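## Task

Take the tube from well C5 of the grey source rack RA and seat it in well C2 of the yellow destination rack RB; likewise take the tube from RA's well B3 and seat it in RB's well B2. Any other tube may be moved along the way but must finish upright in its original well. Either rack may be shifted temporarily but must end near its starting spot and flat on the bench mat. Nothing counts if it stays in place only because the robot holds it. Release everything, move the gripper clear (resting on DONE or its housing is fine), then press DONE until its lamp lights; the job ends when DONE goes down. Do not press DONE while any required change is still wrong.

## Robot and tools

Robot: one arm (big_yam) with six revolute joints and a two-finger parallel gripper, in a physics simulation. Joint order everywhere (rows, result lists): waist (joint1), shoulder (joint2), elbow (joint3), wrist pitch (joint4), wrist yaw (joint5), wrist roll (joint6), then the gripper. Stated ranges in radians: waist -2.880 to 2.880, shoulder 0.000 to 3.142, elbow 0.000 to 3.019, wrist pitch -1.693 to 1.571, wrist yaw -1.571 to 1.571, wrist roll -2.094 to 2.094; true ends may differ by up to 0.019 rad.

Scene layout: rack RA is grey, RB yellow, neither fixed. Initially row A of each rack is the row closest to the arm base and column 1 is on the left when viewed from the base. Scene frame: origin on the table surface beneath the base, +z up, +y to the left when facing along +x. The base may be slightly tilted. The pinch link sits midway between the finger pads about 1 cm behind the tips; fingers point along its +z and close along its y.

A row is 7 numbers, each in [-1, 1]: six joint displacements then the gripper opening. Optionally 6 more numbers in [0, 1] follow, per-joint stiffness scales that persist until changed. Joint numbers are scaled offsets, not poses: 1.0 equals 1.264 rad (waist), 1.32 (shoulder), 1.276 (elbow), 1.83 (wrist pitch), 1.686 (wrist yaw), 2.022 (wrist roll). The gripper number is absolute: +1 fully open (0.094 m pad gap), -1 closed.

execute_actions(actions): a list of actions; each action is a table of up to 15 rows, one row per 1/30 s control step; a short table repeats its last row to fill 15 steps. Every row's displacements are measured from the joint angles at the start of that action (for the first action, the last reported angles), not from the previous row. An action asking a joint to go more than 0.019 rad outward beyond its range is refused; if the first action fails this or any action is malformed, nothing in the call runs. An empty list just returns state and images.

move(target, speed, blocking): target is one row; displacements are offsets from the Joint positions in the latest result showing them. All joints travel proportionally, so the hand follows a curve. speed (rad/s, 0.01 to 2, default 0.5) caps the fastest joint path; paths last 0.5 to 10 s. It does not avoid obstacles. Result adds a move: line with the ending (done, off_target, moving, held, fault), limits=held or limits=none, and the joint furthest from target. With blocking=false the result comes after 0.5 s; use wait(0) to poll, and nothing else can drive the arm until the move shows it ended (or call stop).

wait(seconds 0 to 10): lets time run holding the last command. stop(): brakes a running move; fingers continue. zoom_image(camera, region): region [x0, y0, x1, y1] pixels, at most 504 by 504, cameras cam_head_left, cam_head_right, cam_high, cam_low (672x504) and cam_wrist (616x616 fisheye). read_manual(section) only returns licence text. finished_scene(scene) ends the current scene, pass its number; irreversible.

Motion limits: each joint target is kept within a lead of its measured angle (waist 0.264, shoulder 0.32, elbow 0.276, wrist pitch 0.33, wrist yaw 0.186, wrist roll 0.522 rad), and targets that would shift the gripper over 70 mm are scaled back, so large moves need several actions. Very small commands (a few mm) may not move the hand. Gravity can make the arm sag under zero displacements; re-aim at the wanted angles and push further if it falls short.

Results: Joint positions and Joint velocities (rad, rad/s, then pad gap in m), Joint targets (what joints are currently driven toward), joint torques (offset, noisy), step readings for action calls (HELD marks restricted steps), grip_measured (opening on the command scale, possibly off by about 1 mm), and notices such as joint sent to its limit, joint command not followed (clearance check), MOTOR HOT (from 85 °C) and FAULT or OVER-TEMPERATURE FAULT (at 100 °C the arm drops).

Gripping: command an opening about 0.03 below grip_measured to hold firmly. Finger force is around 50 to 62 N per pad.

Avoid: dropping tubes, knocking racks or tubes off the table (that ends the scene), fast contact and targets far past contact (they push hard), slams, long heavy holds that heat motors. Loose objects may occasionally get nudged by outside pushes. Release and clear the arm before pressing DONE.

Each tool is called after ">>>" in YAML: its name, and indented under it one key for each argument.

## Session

>>> execute_actions:
  actions: []

Scene clock: 0.00 s.
grip_measured=+1.000
Joint names: [waist, shoulder, elbow, wrist pitch, wrist yaw, wrist roll]
Joint positions: [-0.911  2.692  2.046  0.456  0.053  0.544  0.094]
Joint velocities: [-0.015 -0.005  0.002 -0.002  0.007  0.007  0.   ]
Joint torques (N m, as the arm reports them, + toward a larger angle): no reading
Joint targets: [-0.911 2.695 2.070 0.461 0.053 0.544]
Joint stiffness scale: [1. 1. 1. 1. 1. 1.]

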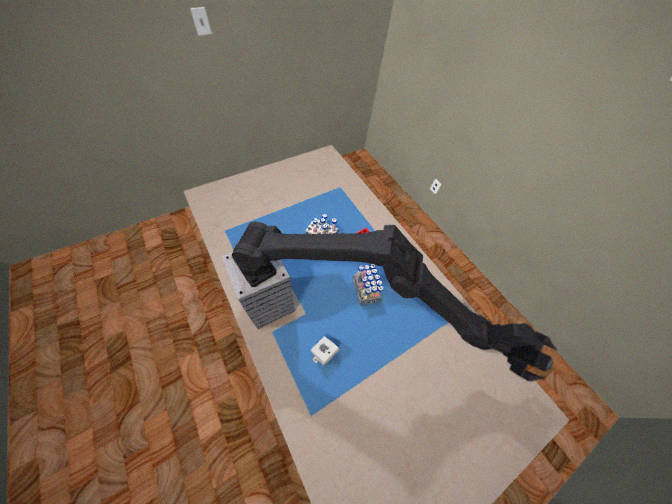

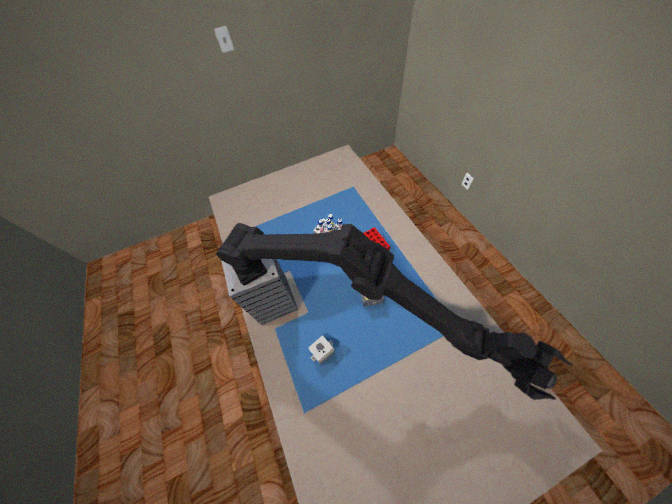

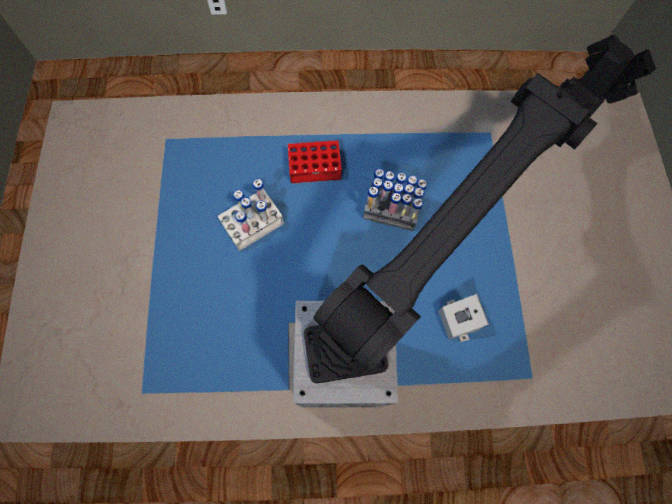

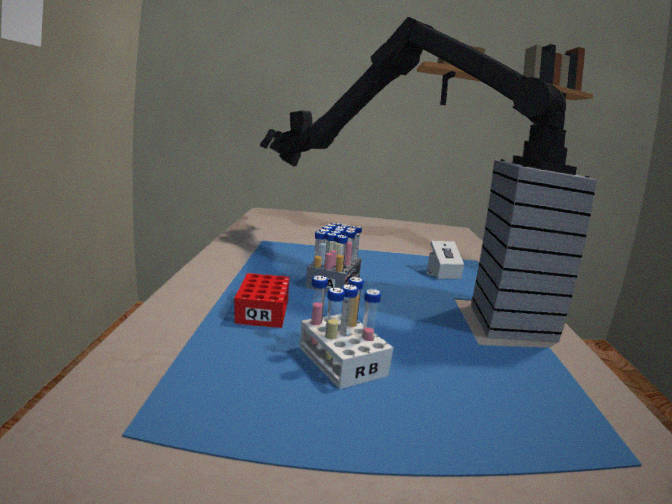

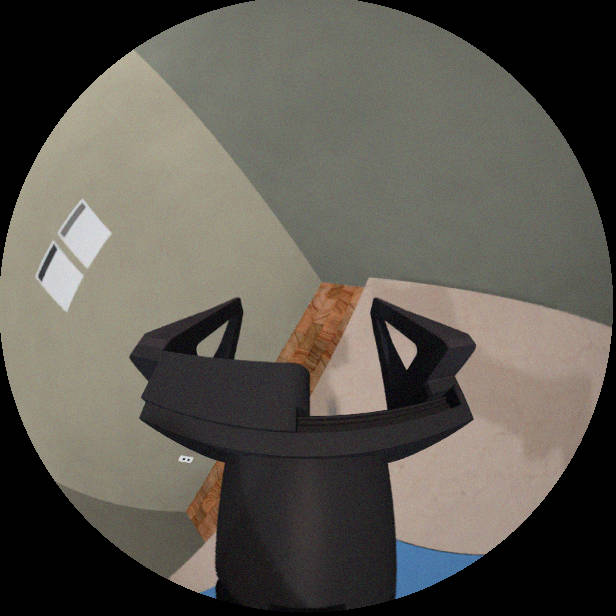

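>>> zoom_image:
  camera: "cam_high"
  region: [200,150,450,270]

Region (200, 150, 450, 270) of cam_high's 672x504 image, scaled by 2.016, with more detail than that image has; it fills the top 242 rows of this view, and the rest is white.

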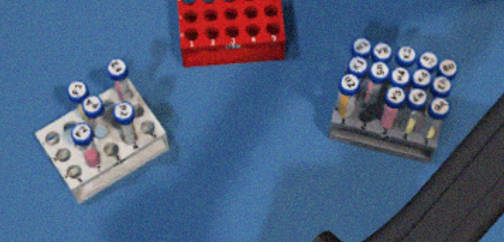

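>>> move:
  target: [0.36,-0.52,-0.848,-0.537,-0.03,-0.012,-0.38]
  speed: 0.9

Scene clock: 18.77 s.
grip_measured=-0.379
Joint names: [waist, shoulder, elbow, wrist pitch, wrist yaw, wrist roll]
Joint positions: [-0.453  2.018  0.956 -0.515  0.003  0.532  0.029]
Joint velocities: [-0.005 -0.015  0.012  0.002 -0.051 -0.007  0.   ]
Joint torques (N m, as the arm reports them, + toward a larger angle): [ -2.75 -14.76   5.87   0.    -0.1   -0.12]
Joint targets: [-0.456 2.006 0.964 -0.527 0.003 0.520]
Joint stiffness scale: [1. 1. 1. 1. 1. 1.]
move: done; limits=none; farthest joint: the shoulder, 0.013 radians from its target (0.686 radians at the start)

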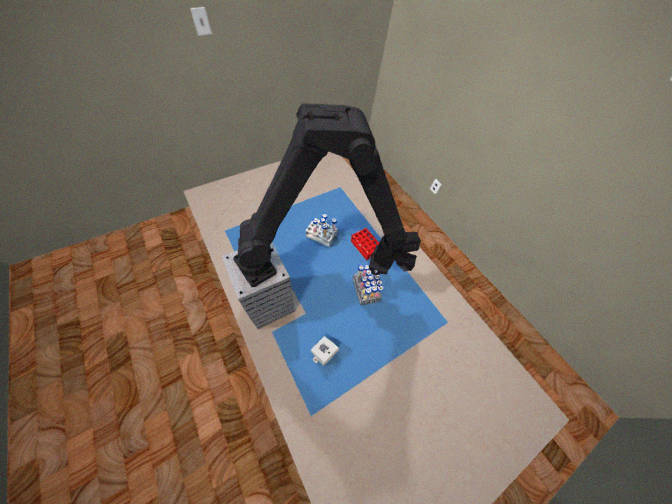

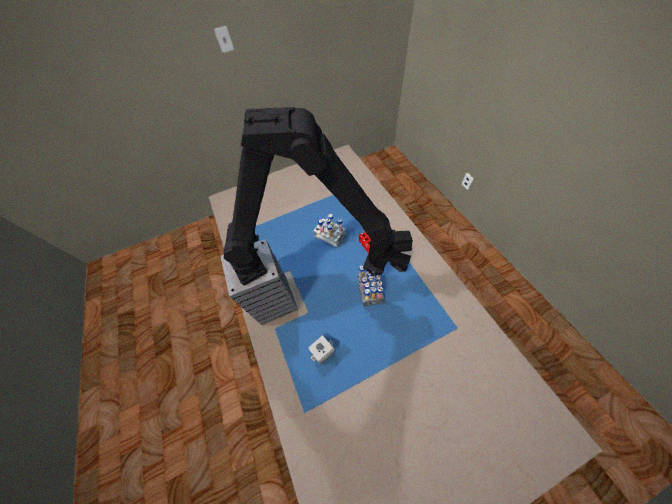

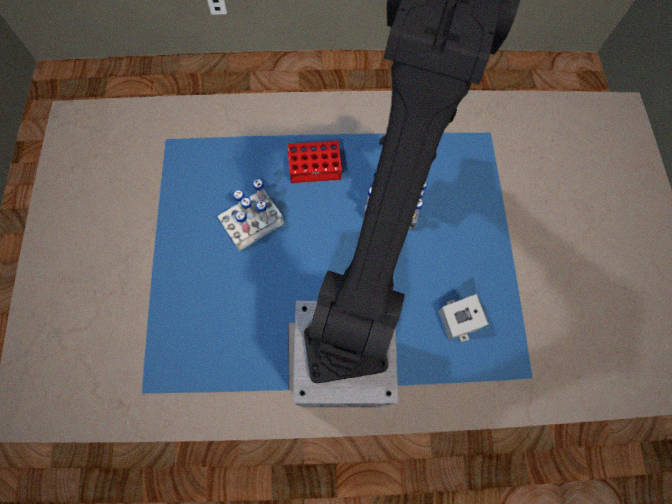

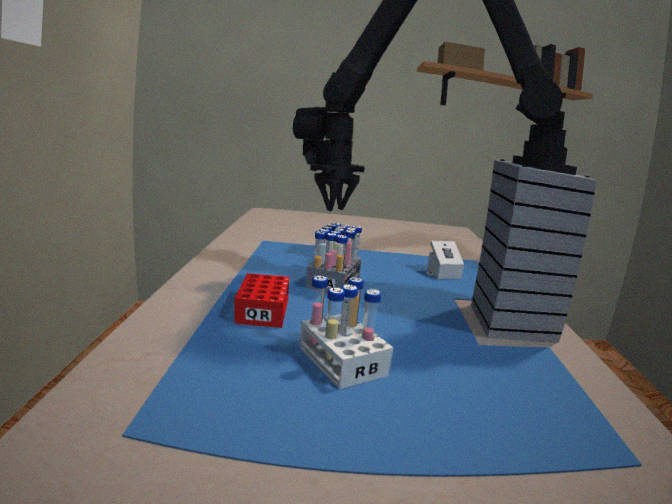

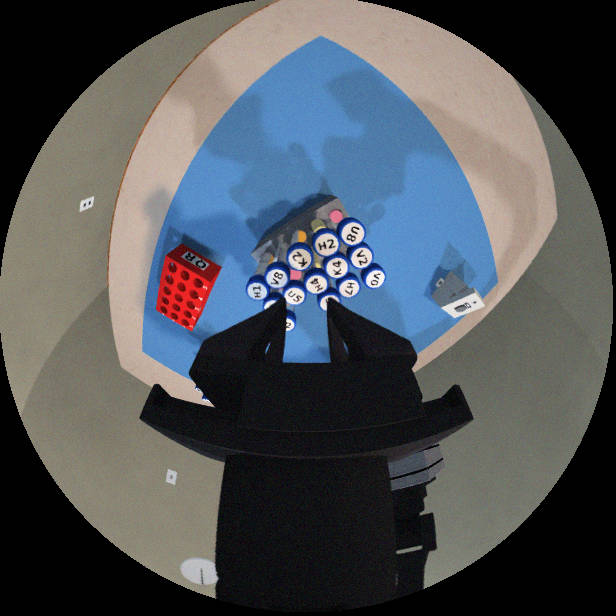

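>>> move:
  target: [0,0.058,-0.022,0.065,0,0.128,-0.4]
  speed: 0.3

Scene clock: 30.43 s.
grip_measured=-0.399
Joint names: [waist, shoulder, elbow, wrist pitch, wrist yaw, wrist roll]
Joint positions: [-0.453  2.077  0.931 -0.412  0.003  0.778  0.028]
Joint velocities: [-0.005  0.005 -0.012 -0.002 -0.095  0.022  0.   ]
Joint torques (N m, as the arm reports them, + toward a larger angle): [ -2.36 -13.1    3.93   1.05  -0.08   0.13]
Joint targets: [-0.453 2.095 0.928 -0.396 0.003 0.791]
Joint stiffness scale: [1. 1. 1. 1. 1. 1.]
move: done; limits=none; farthest joint: the shoulder, 0.018 radians from its target (0.076 radians at the start)

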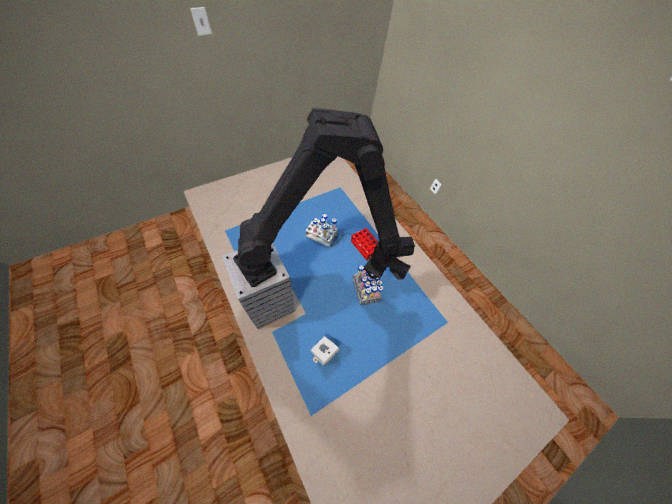

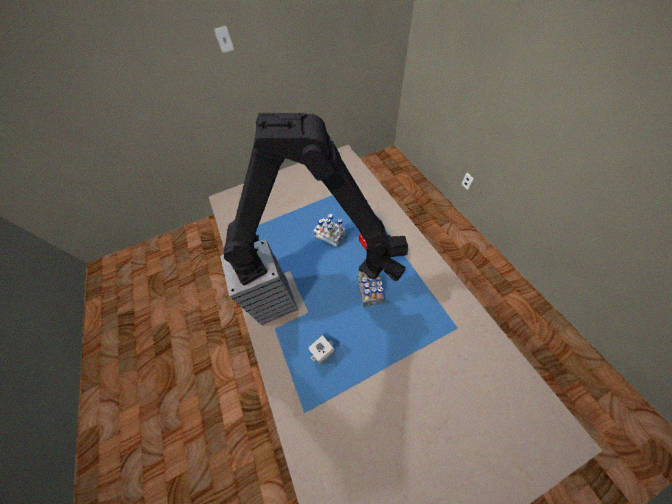

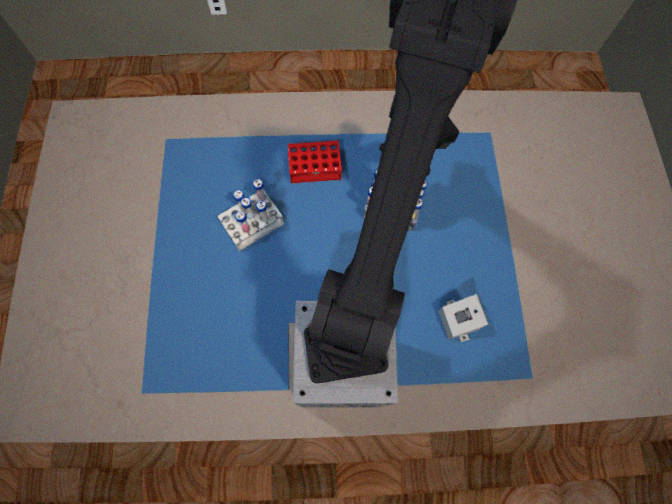

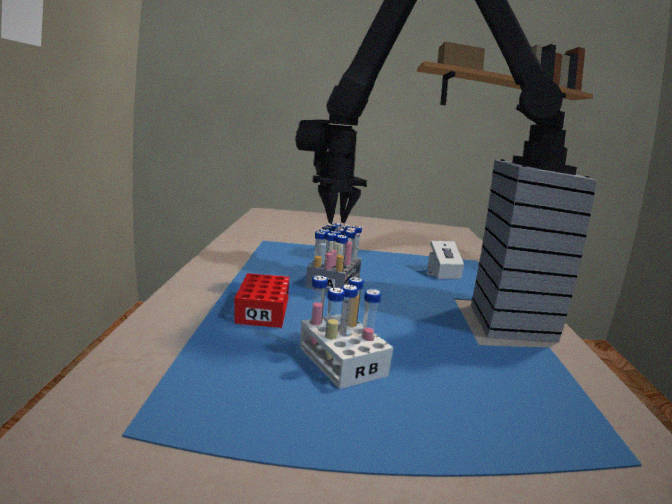

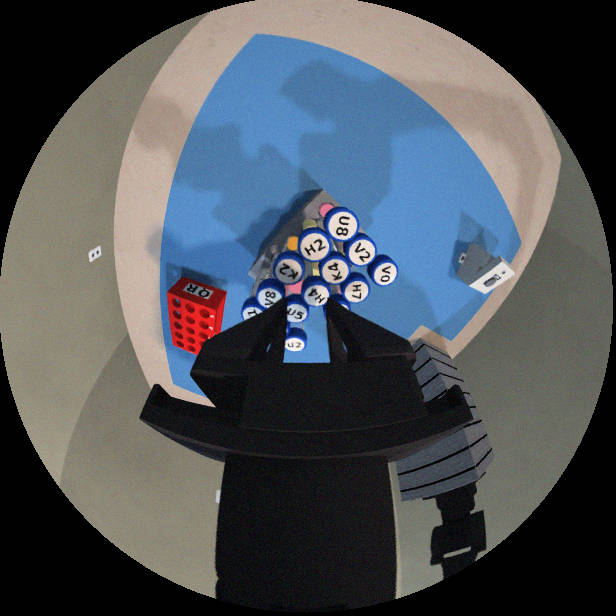

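>>> move:
  target: [-0.022,0.033,0.005,0.022,0,0.02,-0.4]
  speed: 0.1

>>> zoom_image:
  camera: "cam_wrist"
  region: [230,240,390,370]

Scene clock: 38.37 s.
grip_measured=-0.399
Joint names: [waist, shoulder, elbow, wrist pitch, wrist yaw, wrist roll]
Joint positions: [-0.468  2.104  0.931 -0.388  0.003  0.806  0.028]
Joint velocities: [-0.005 -0.015 -0.022  0.007 -0.022 -0.037 -0.001]
Joint torques (N m, as the arm reports them, + toward a larger angle): [ -3.6  -13.83   4.54   0.93  -0.08   0.06]
Joint targets: [-0.480 2.121 0.938 -0.372 0.003 0.819]
Joint stiffness scale: [1. 1. 1. 1. 1. 1.]
move: done; limits=none; farthest joint: the shoulder, 0.016 radians from its target (0.044 radians at the start)

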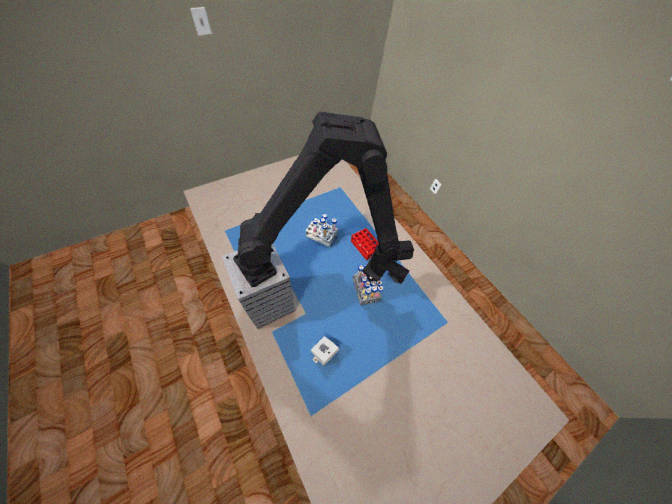

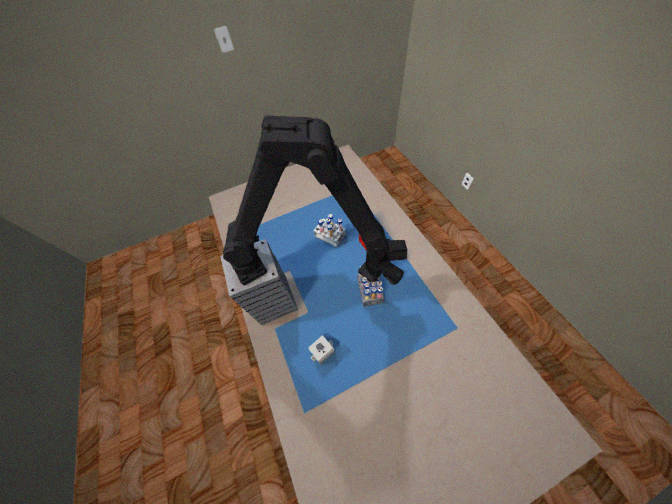

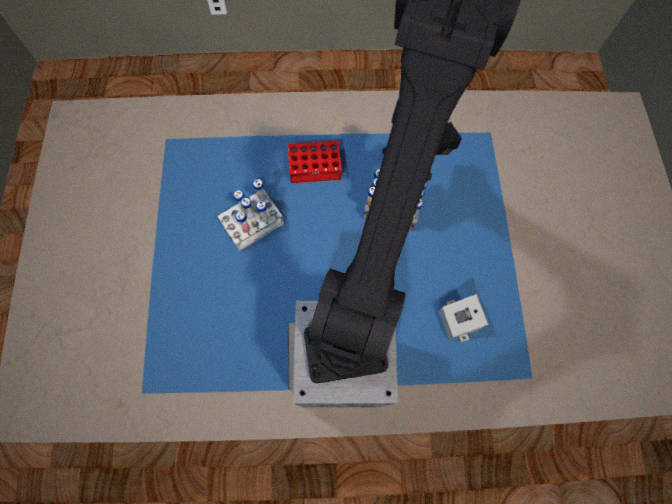

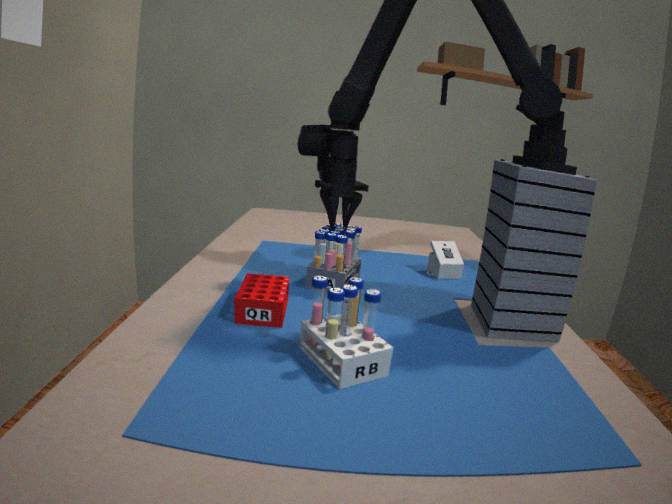

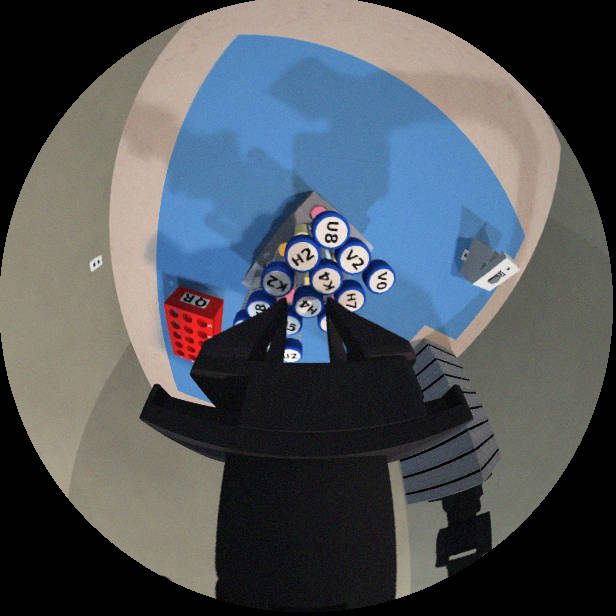

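Region (230, 240, 390, 370) of cam_wrist's 616x616 image, scaled by 3.150, with more detail than that image has; it fills the top 410 rows of this view, and the rest is white.

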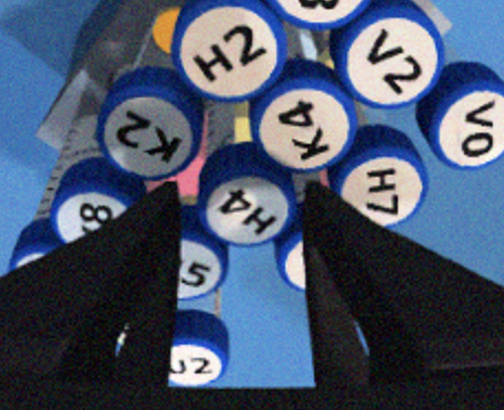

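>>> move:
  target: [0,0.045,0.012,0.03,0,0,-0.42]
  speed: 0.05

>>> zoom_image:
  camera: "cam_wrist"
  region: [230,240,390,370]

Scene clock: 46.43 s.
grip_measured=-0.419
Joint names: [waist, shoulder, elbow, wrist pitch, wrist yaw, wrist roll]
Joint positions: [-0.468  2.115  0.931 -0.362  0.002  0.807  0.027]
Joint velocities: [-0.005 -0.005 -0.002 -0.007  0.022 -0.051 -0.002]
Joint torques (N m, as the arm reports them, + toward a larger angle): [ -1.91 -10.58   5.39   1.55   0.02  -0.04]
Joint targets: [-0.468 2.164 0.947 -0.333 0.003 0.806]
Joint stiffness scale: [1. 1. 1. 1. 1. 1.]
move: off_target; limits=none; farthest joint: the shoulder, 0.049 radians from its target (0.059 radians at the start)

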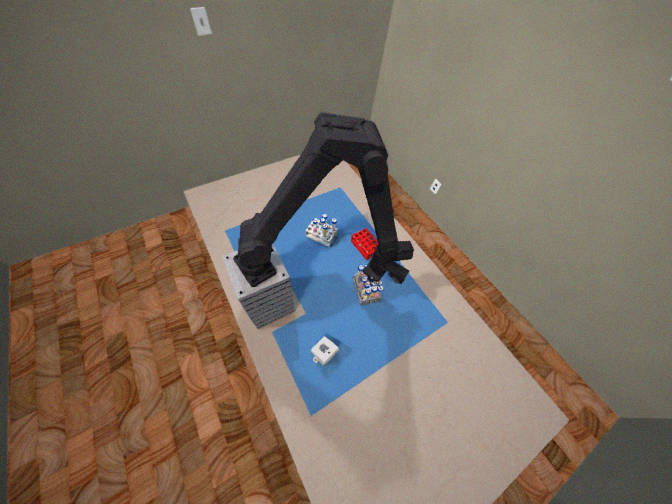

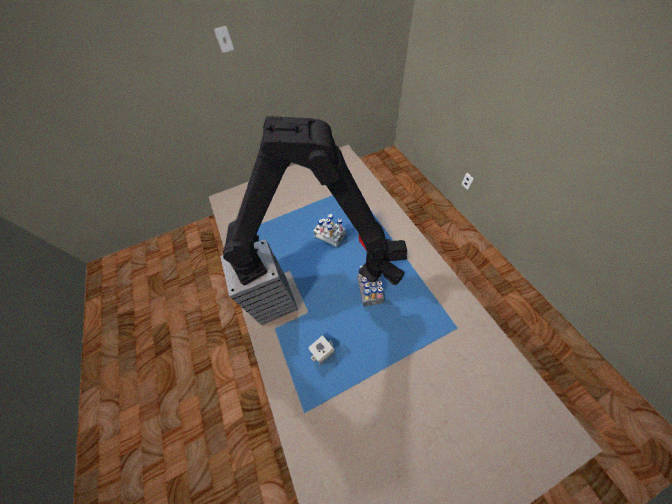

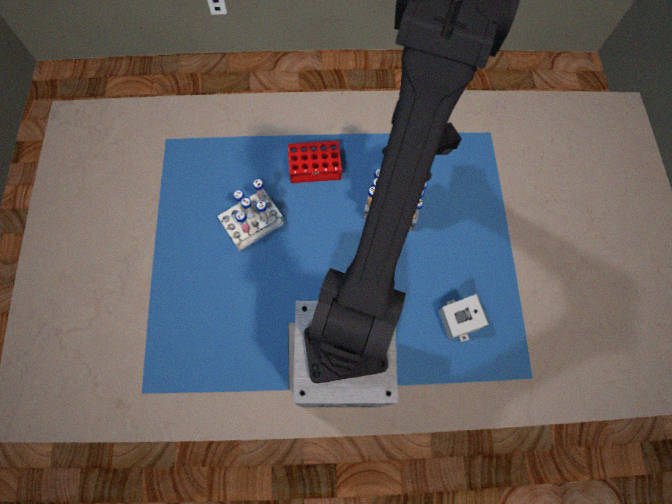

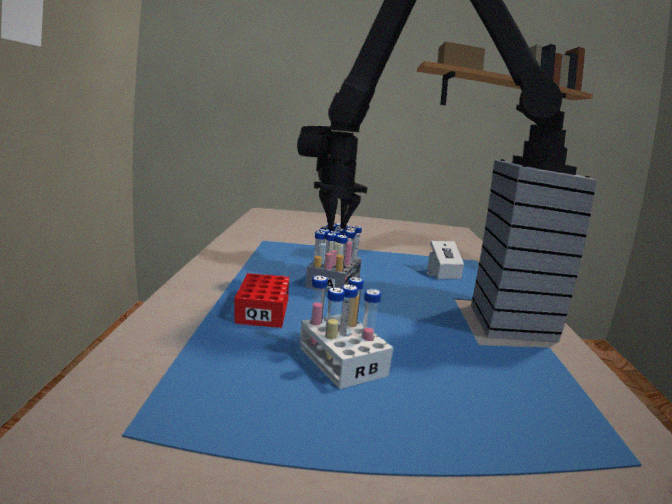

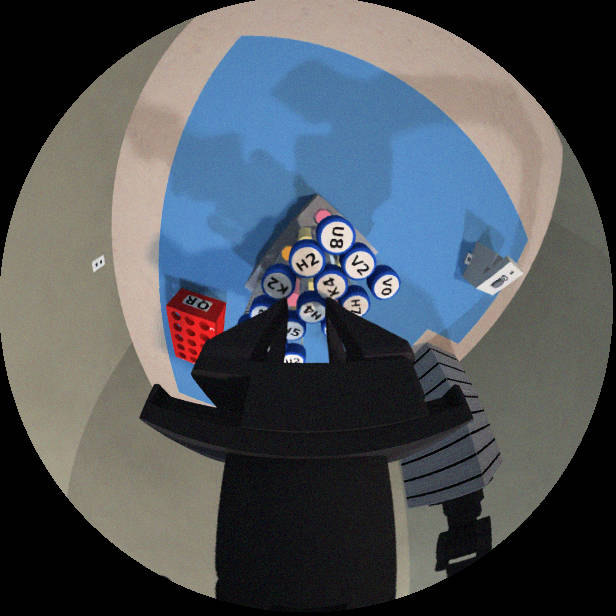

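Region (230, 240, 390, 370) of cam_wrist's 616x616 image, scaled by 3.150, with more detail than that image has; it fills the top 410 rows of this view, and the rest is white.

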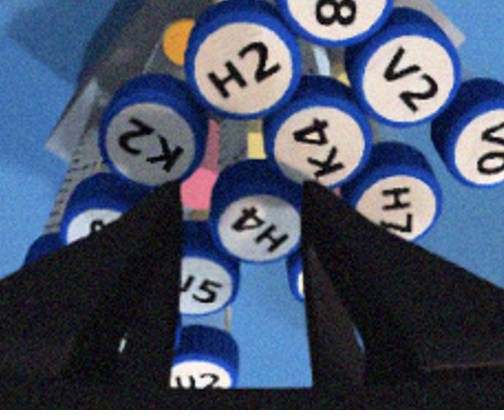

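>>> move:
  target: [0,-0.04,0.005,-0.03,0,0,-0.38]
  speed: 0.2

>>> move:
  target: [-0.11,0.04,0.09,-0.05,0,-0.068,-0.38]
  speed: 0.3

Scene clock: 74.27 s.
grip_measured=-0.381
Joint names: [waist, shoulder, elbow, wrist pitch, wrist yaw, wrist roll]
Joint positions: [-0.468  2.073  0.931 -0.402  0.001  0.807  0.029]
Joint velocities: [-0.005 -0.005 -0.007  0.007 -0.037 -0.095  0.   ]
Joint torques (N m, as the arm reports them, + toward a larger angle): [ -2.01 -14.72   4.93  -0.35  -0.08  -0.04]
Joint targets: [-0.468 2.062 0.938 -0.417 0.002 0.807]
Joint stiffness scale: [1. 1. 1. 1. 1. 1.]
move: done; limits=none; farthest joint: the wrist pitch, 0.015 radians from its target (0.055 radians at the start)

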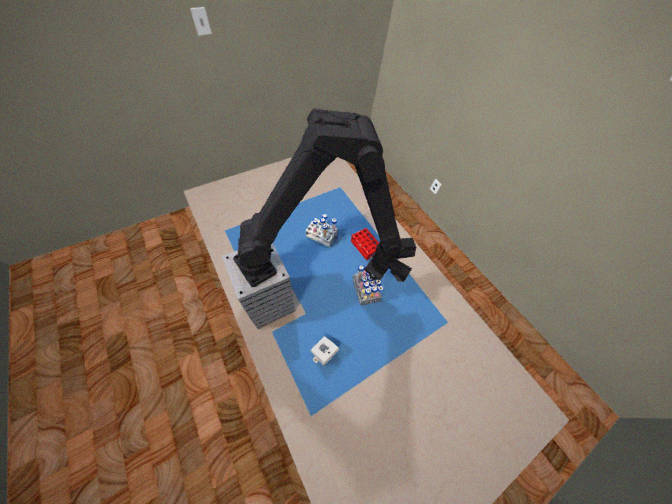

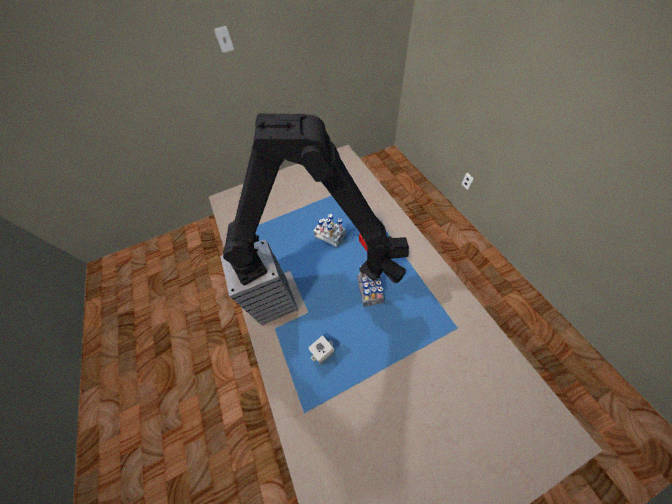

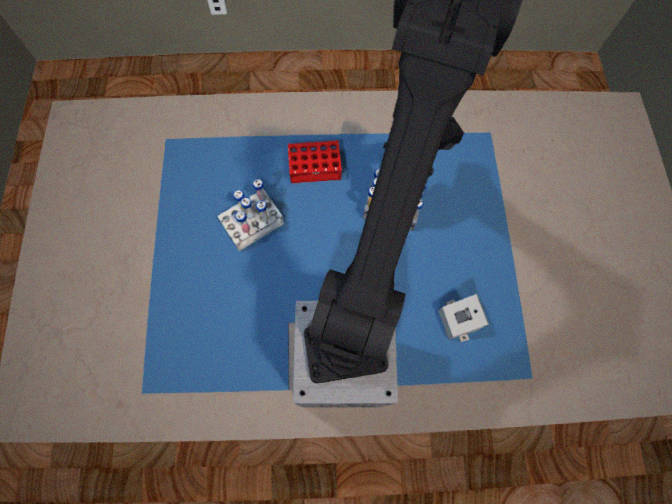

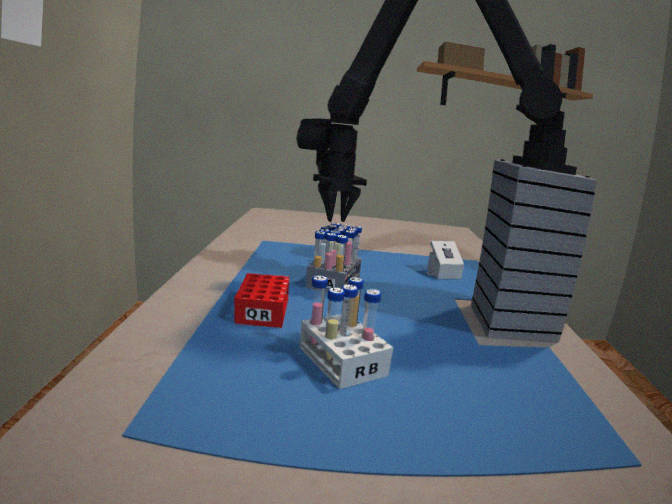

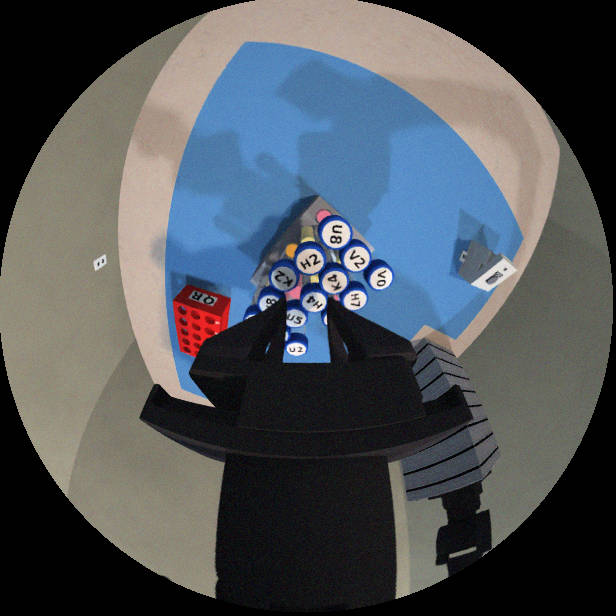

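Scene clock: 75.40 s.
grip_measured=-0.381
Joint names: [waist, shoulder, elbow, wrist pitch, wrist yaw, wrist roll]
Joint positions: [-0.608  2.104  1.025 -0.479  0.001  0.682  0.029]
Joint velocities: [-0.024 -0.015 -0.002  0.002  0.051  0.007  0.   ]
Joint torques (N m, as the arm reports them, + toward a larger angle): [ -2.17 -13.45   6.76   0.    -0.1   -0.15]
Joint targets: [-0.608 2.125 1.047 -0.493 0.001 0.669]
Joint stiffness scale: [1. 1. 1. 1. 1. 1.]
move: off_target; limits=none; farthest joint: the shoulder, 0.021 radians from its target (0.053 radians at the start)

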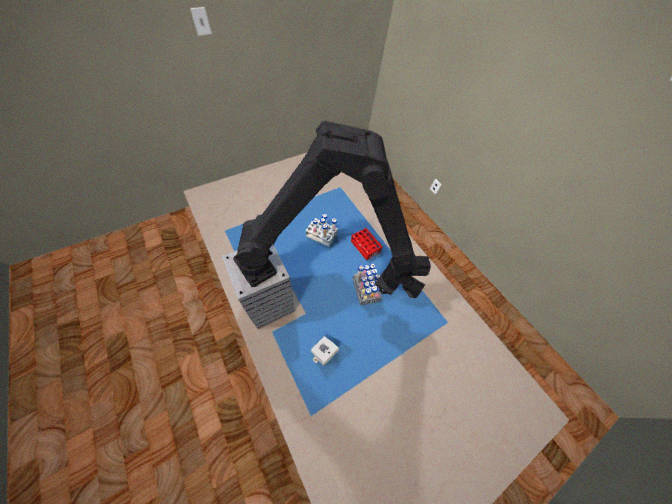

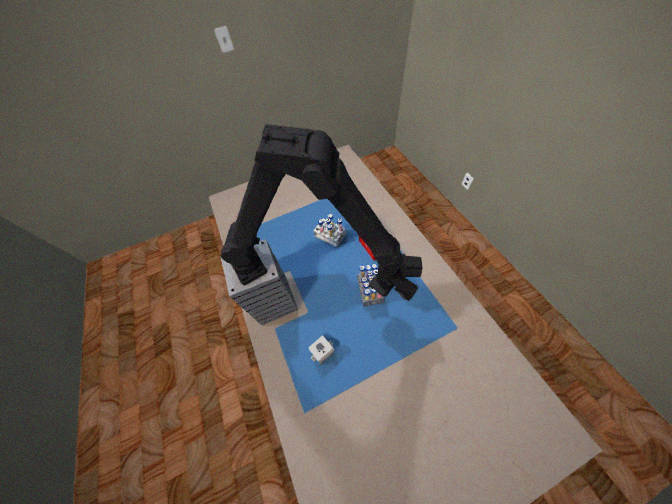

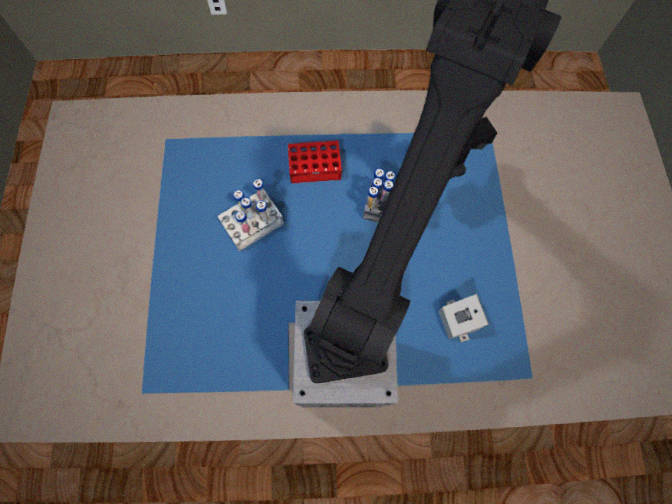

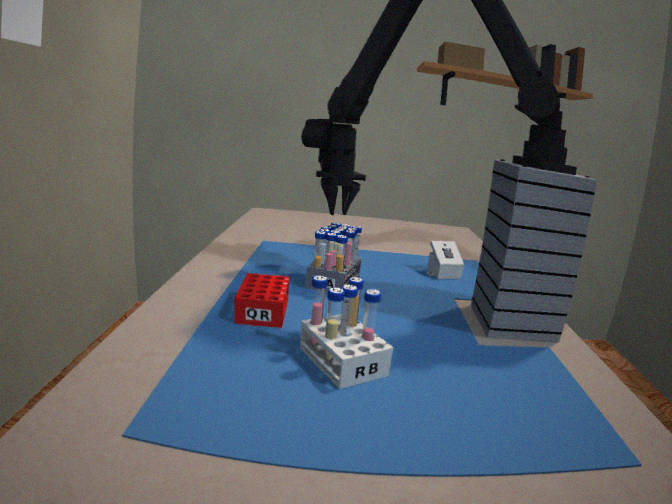

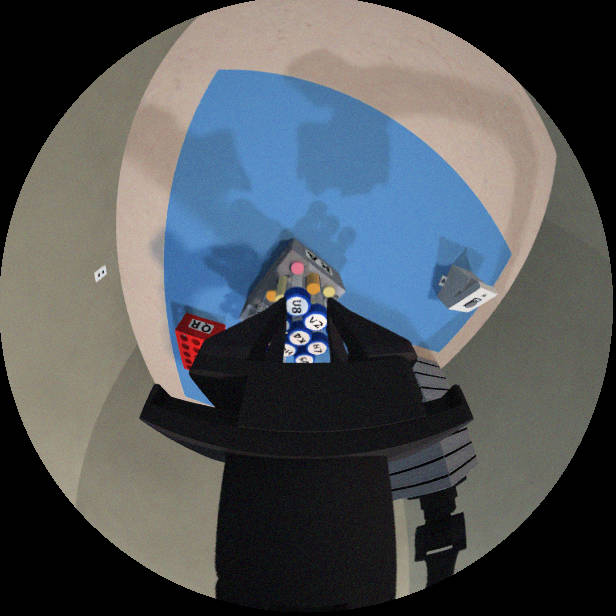

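>>> move:
  target: [0.028,0.045,0.028,0.03,0,0,-0.38]
  speed: 0.1

>>> zoom_image:
  camera: "cam_wrist"
  region: [230,240,390,370]

Scene clock: 82.47 s.
grip_measured=-0.381
Joint names: [waist, shoulder, elbow, wrist pitch, wrist yaw, wrist roll]
Joint positions: [-0.584  2.147  1.034 -0.44   0.001  0.681  0.029]
Joint velocities: [ 0.005 -0.005 -0.007  0.012 -0.007 -0.037  0.001]
Joint torques (N m, as the arm reports them, + toward a larger angle): [ -1.16 -14.32   6.92   0.93  -0.08   0.  ]
Joint targets: [-0.573 2.164 1.061 -0.424 0.001 0.682]
Joint stiffness scale: [1. 1. 1. 1. 1. 1.]
move: off_target; limits=none; farthest joint: the elbow, 0.027 radians from its target (0.035 radians at the start)

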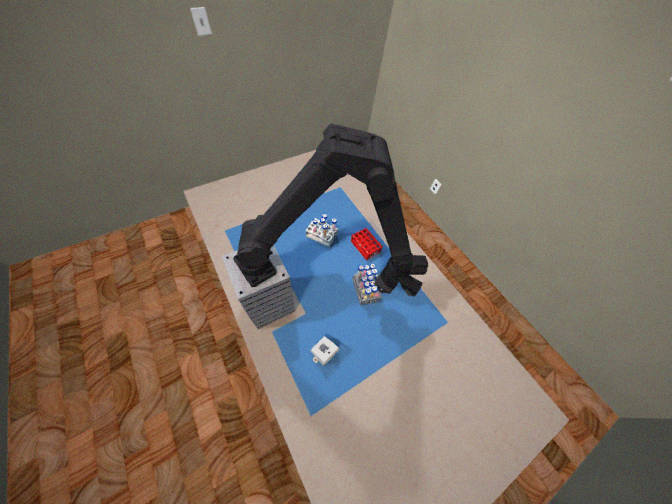

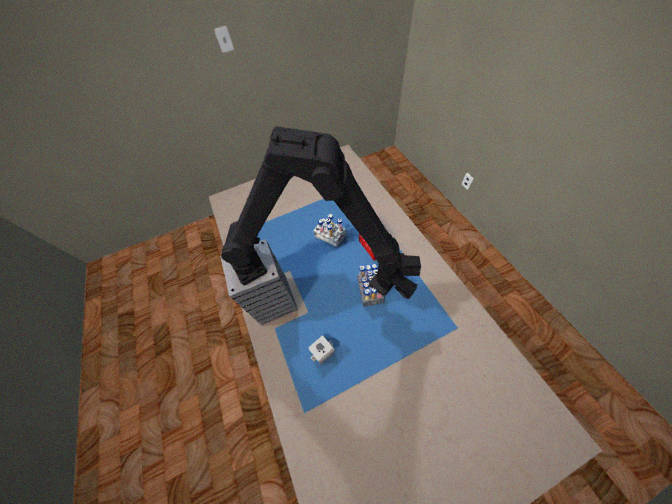

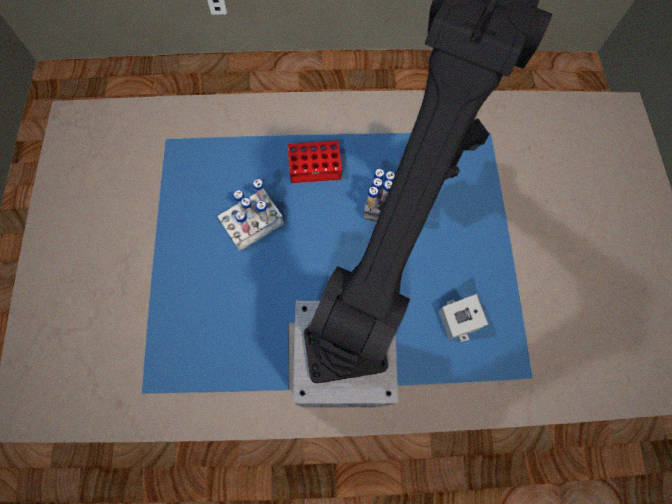

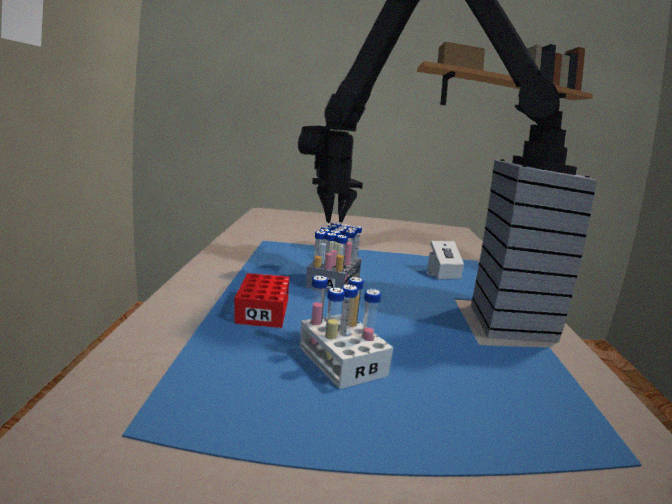

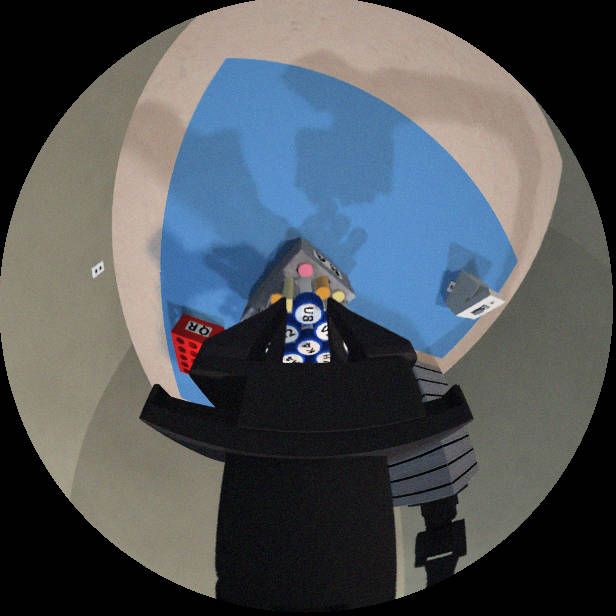

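Region (230, 240, 390, 370) of cam_wrist's 616x616 image, scaled by 3.150, with more detail than that image has; it fills the top 410 rows of this view, and the rest is white.

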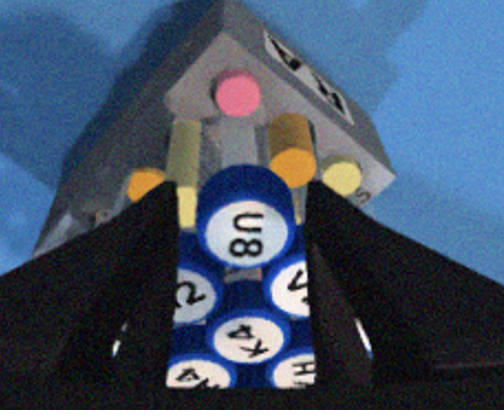

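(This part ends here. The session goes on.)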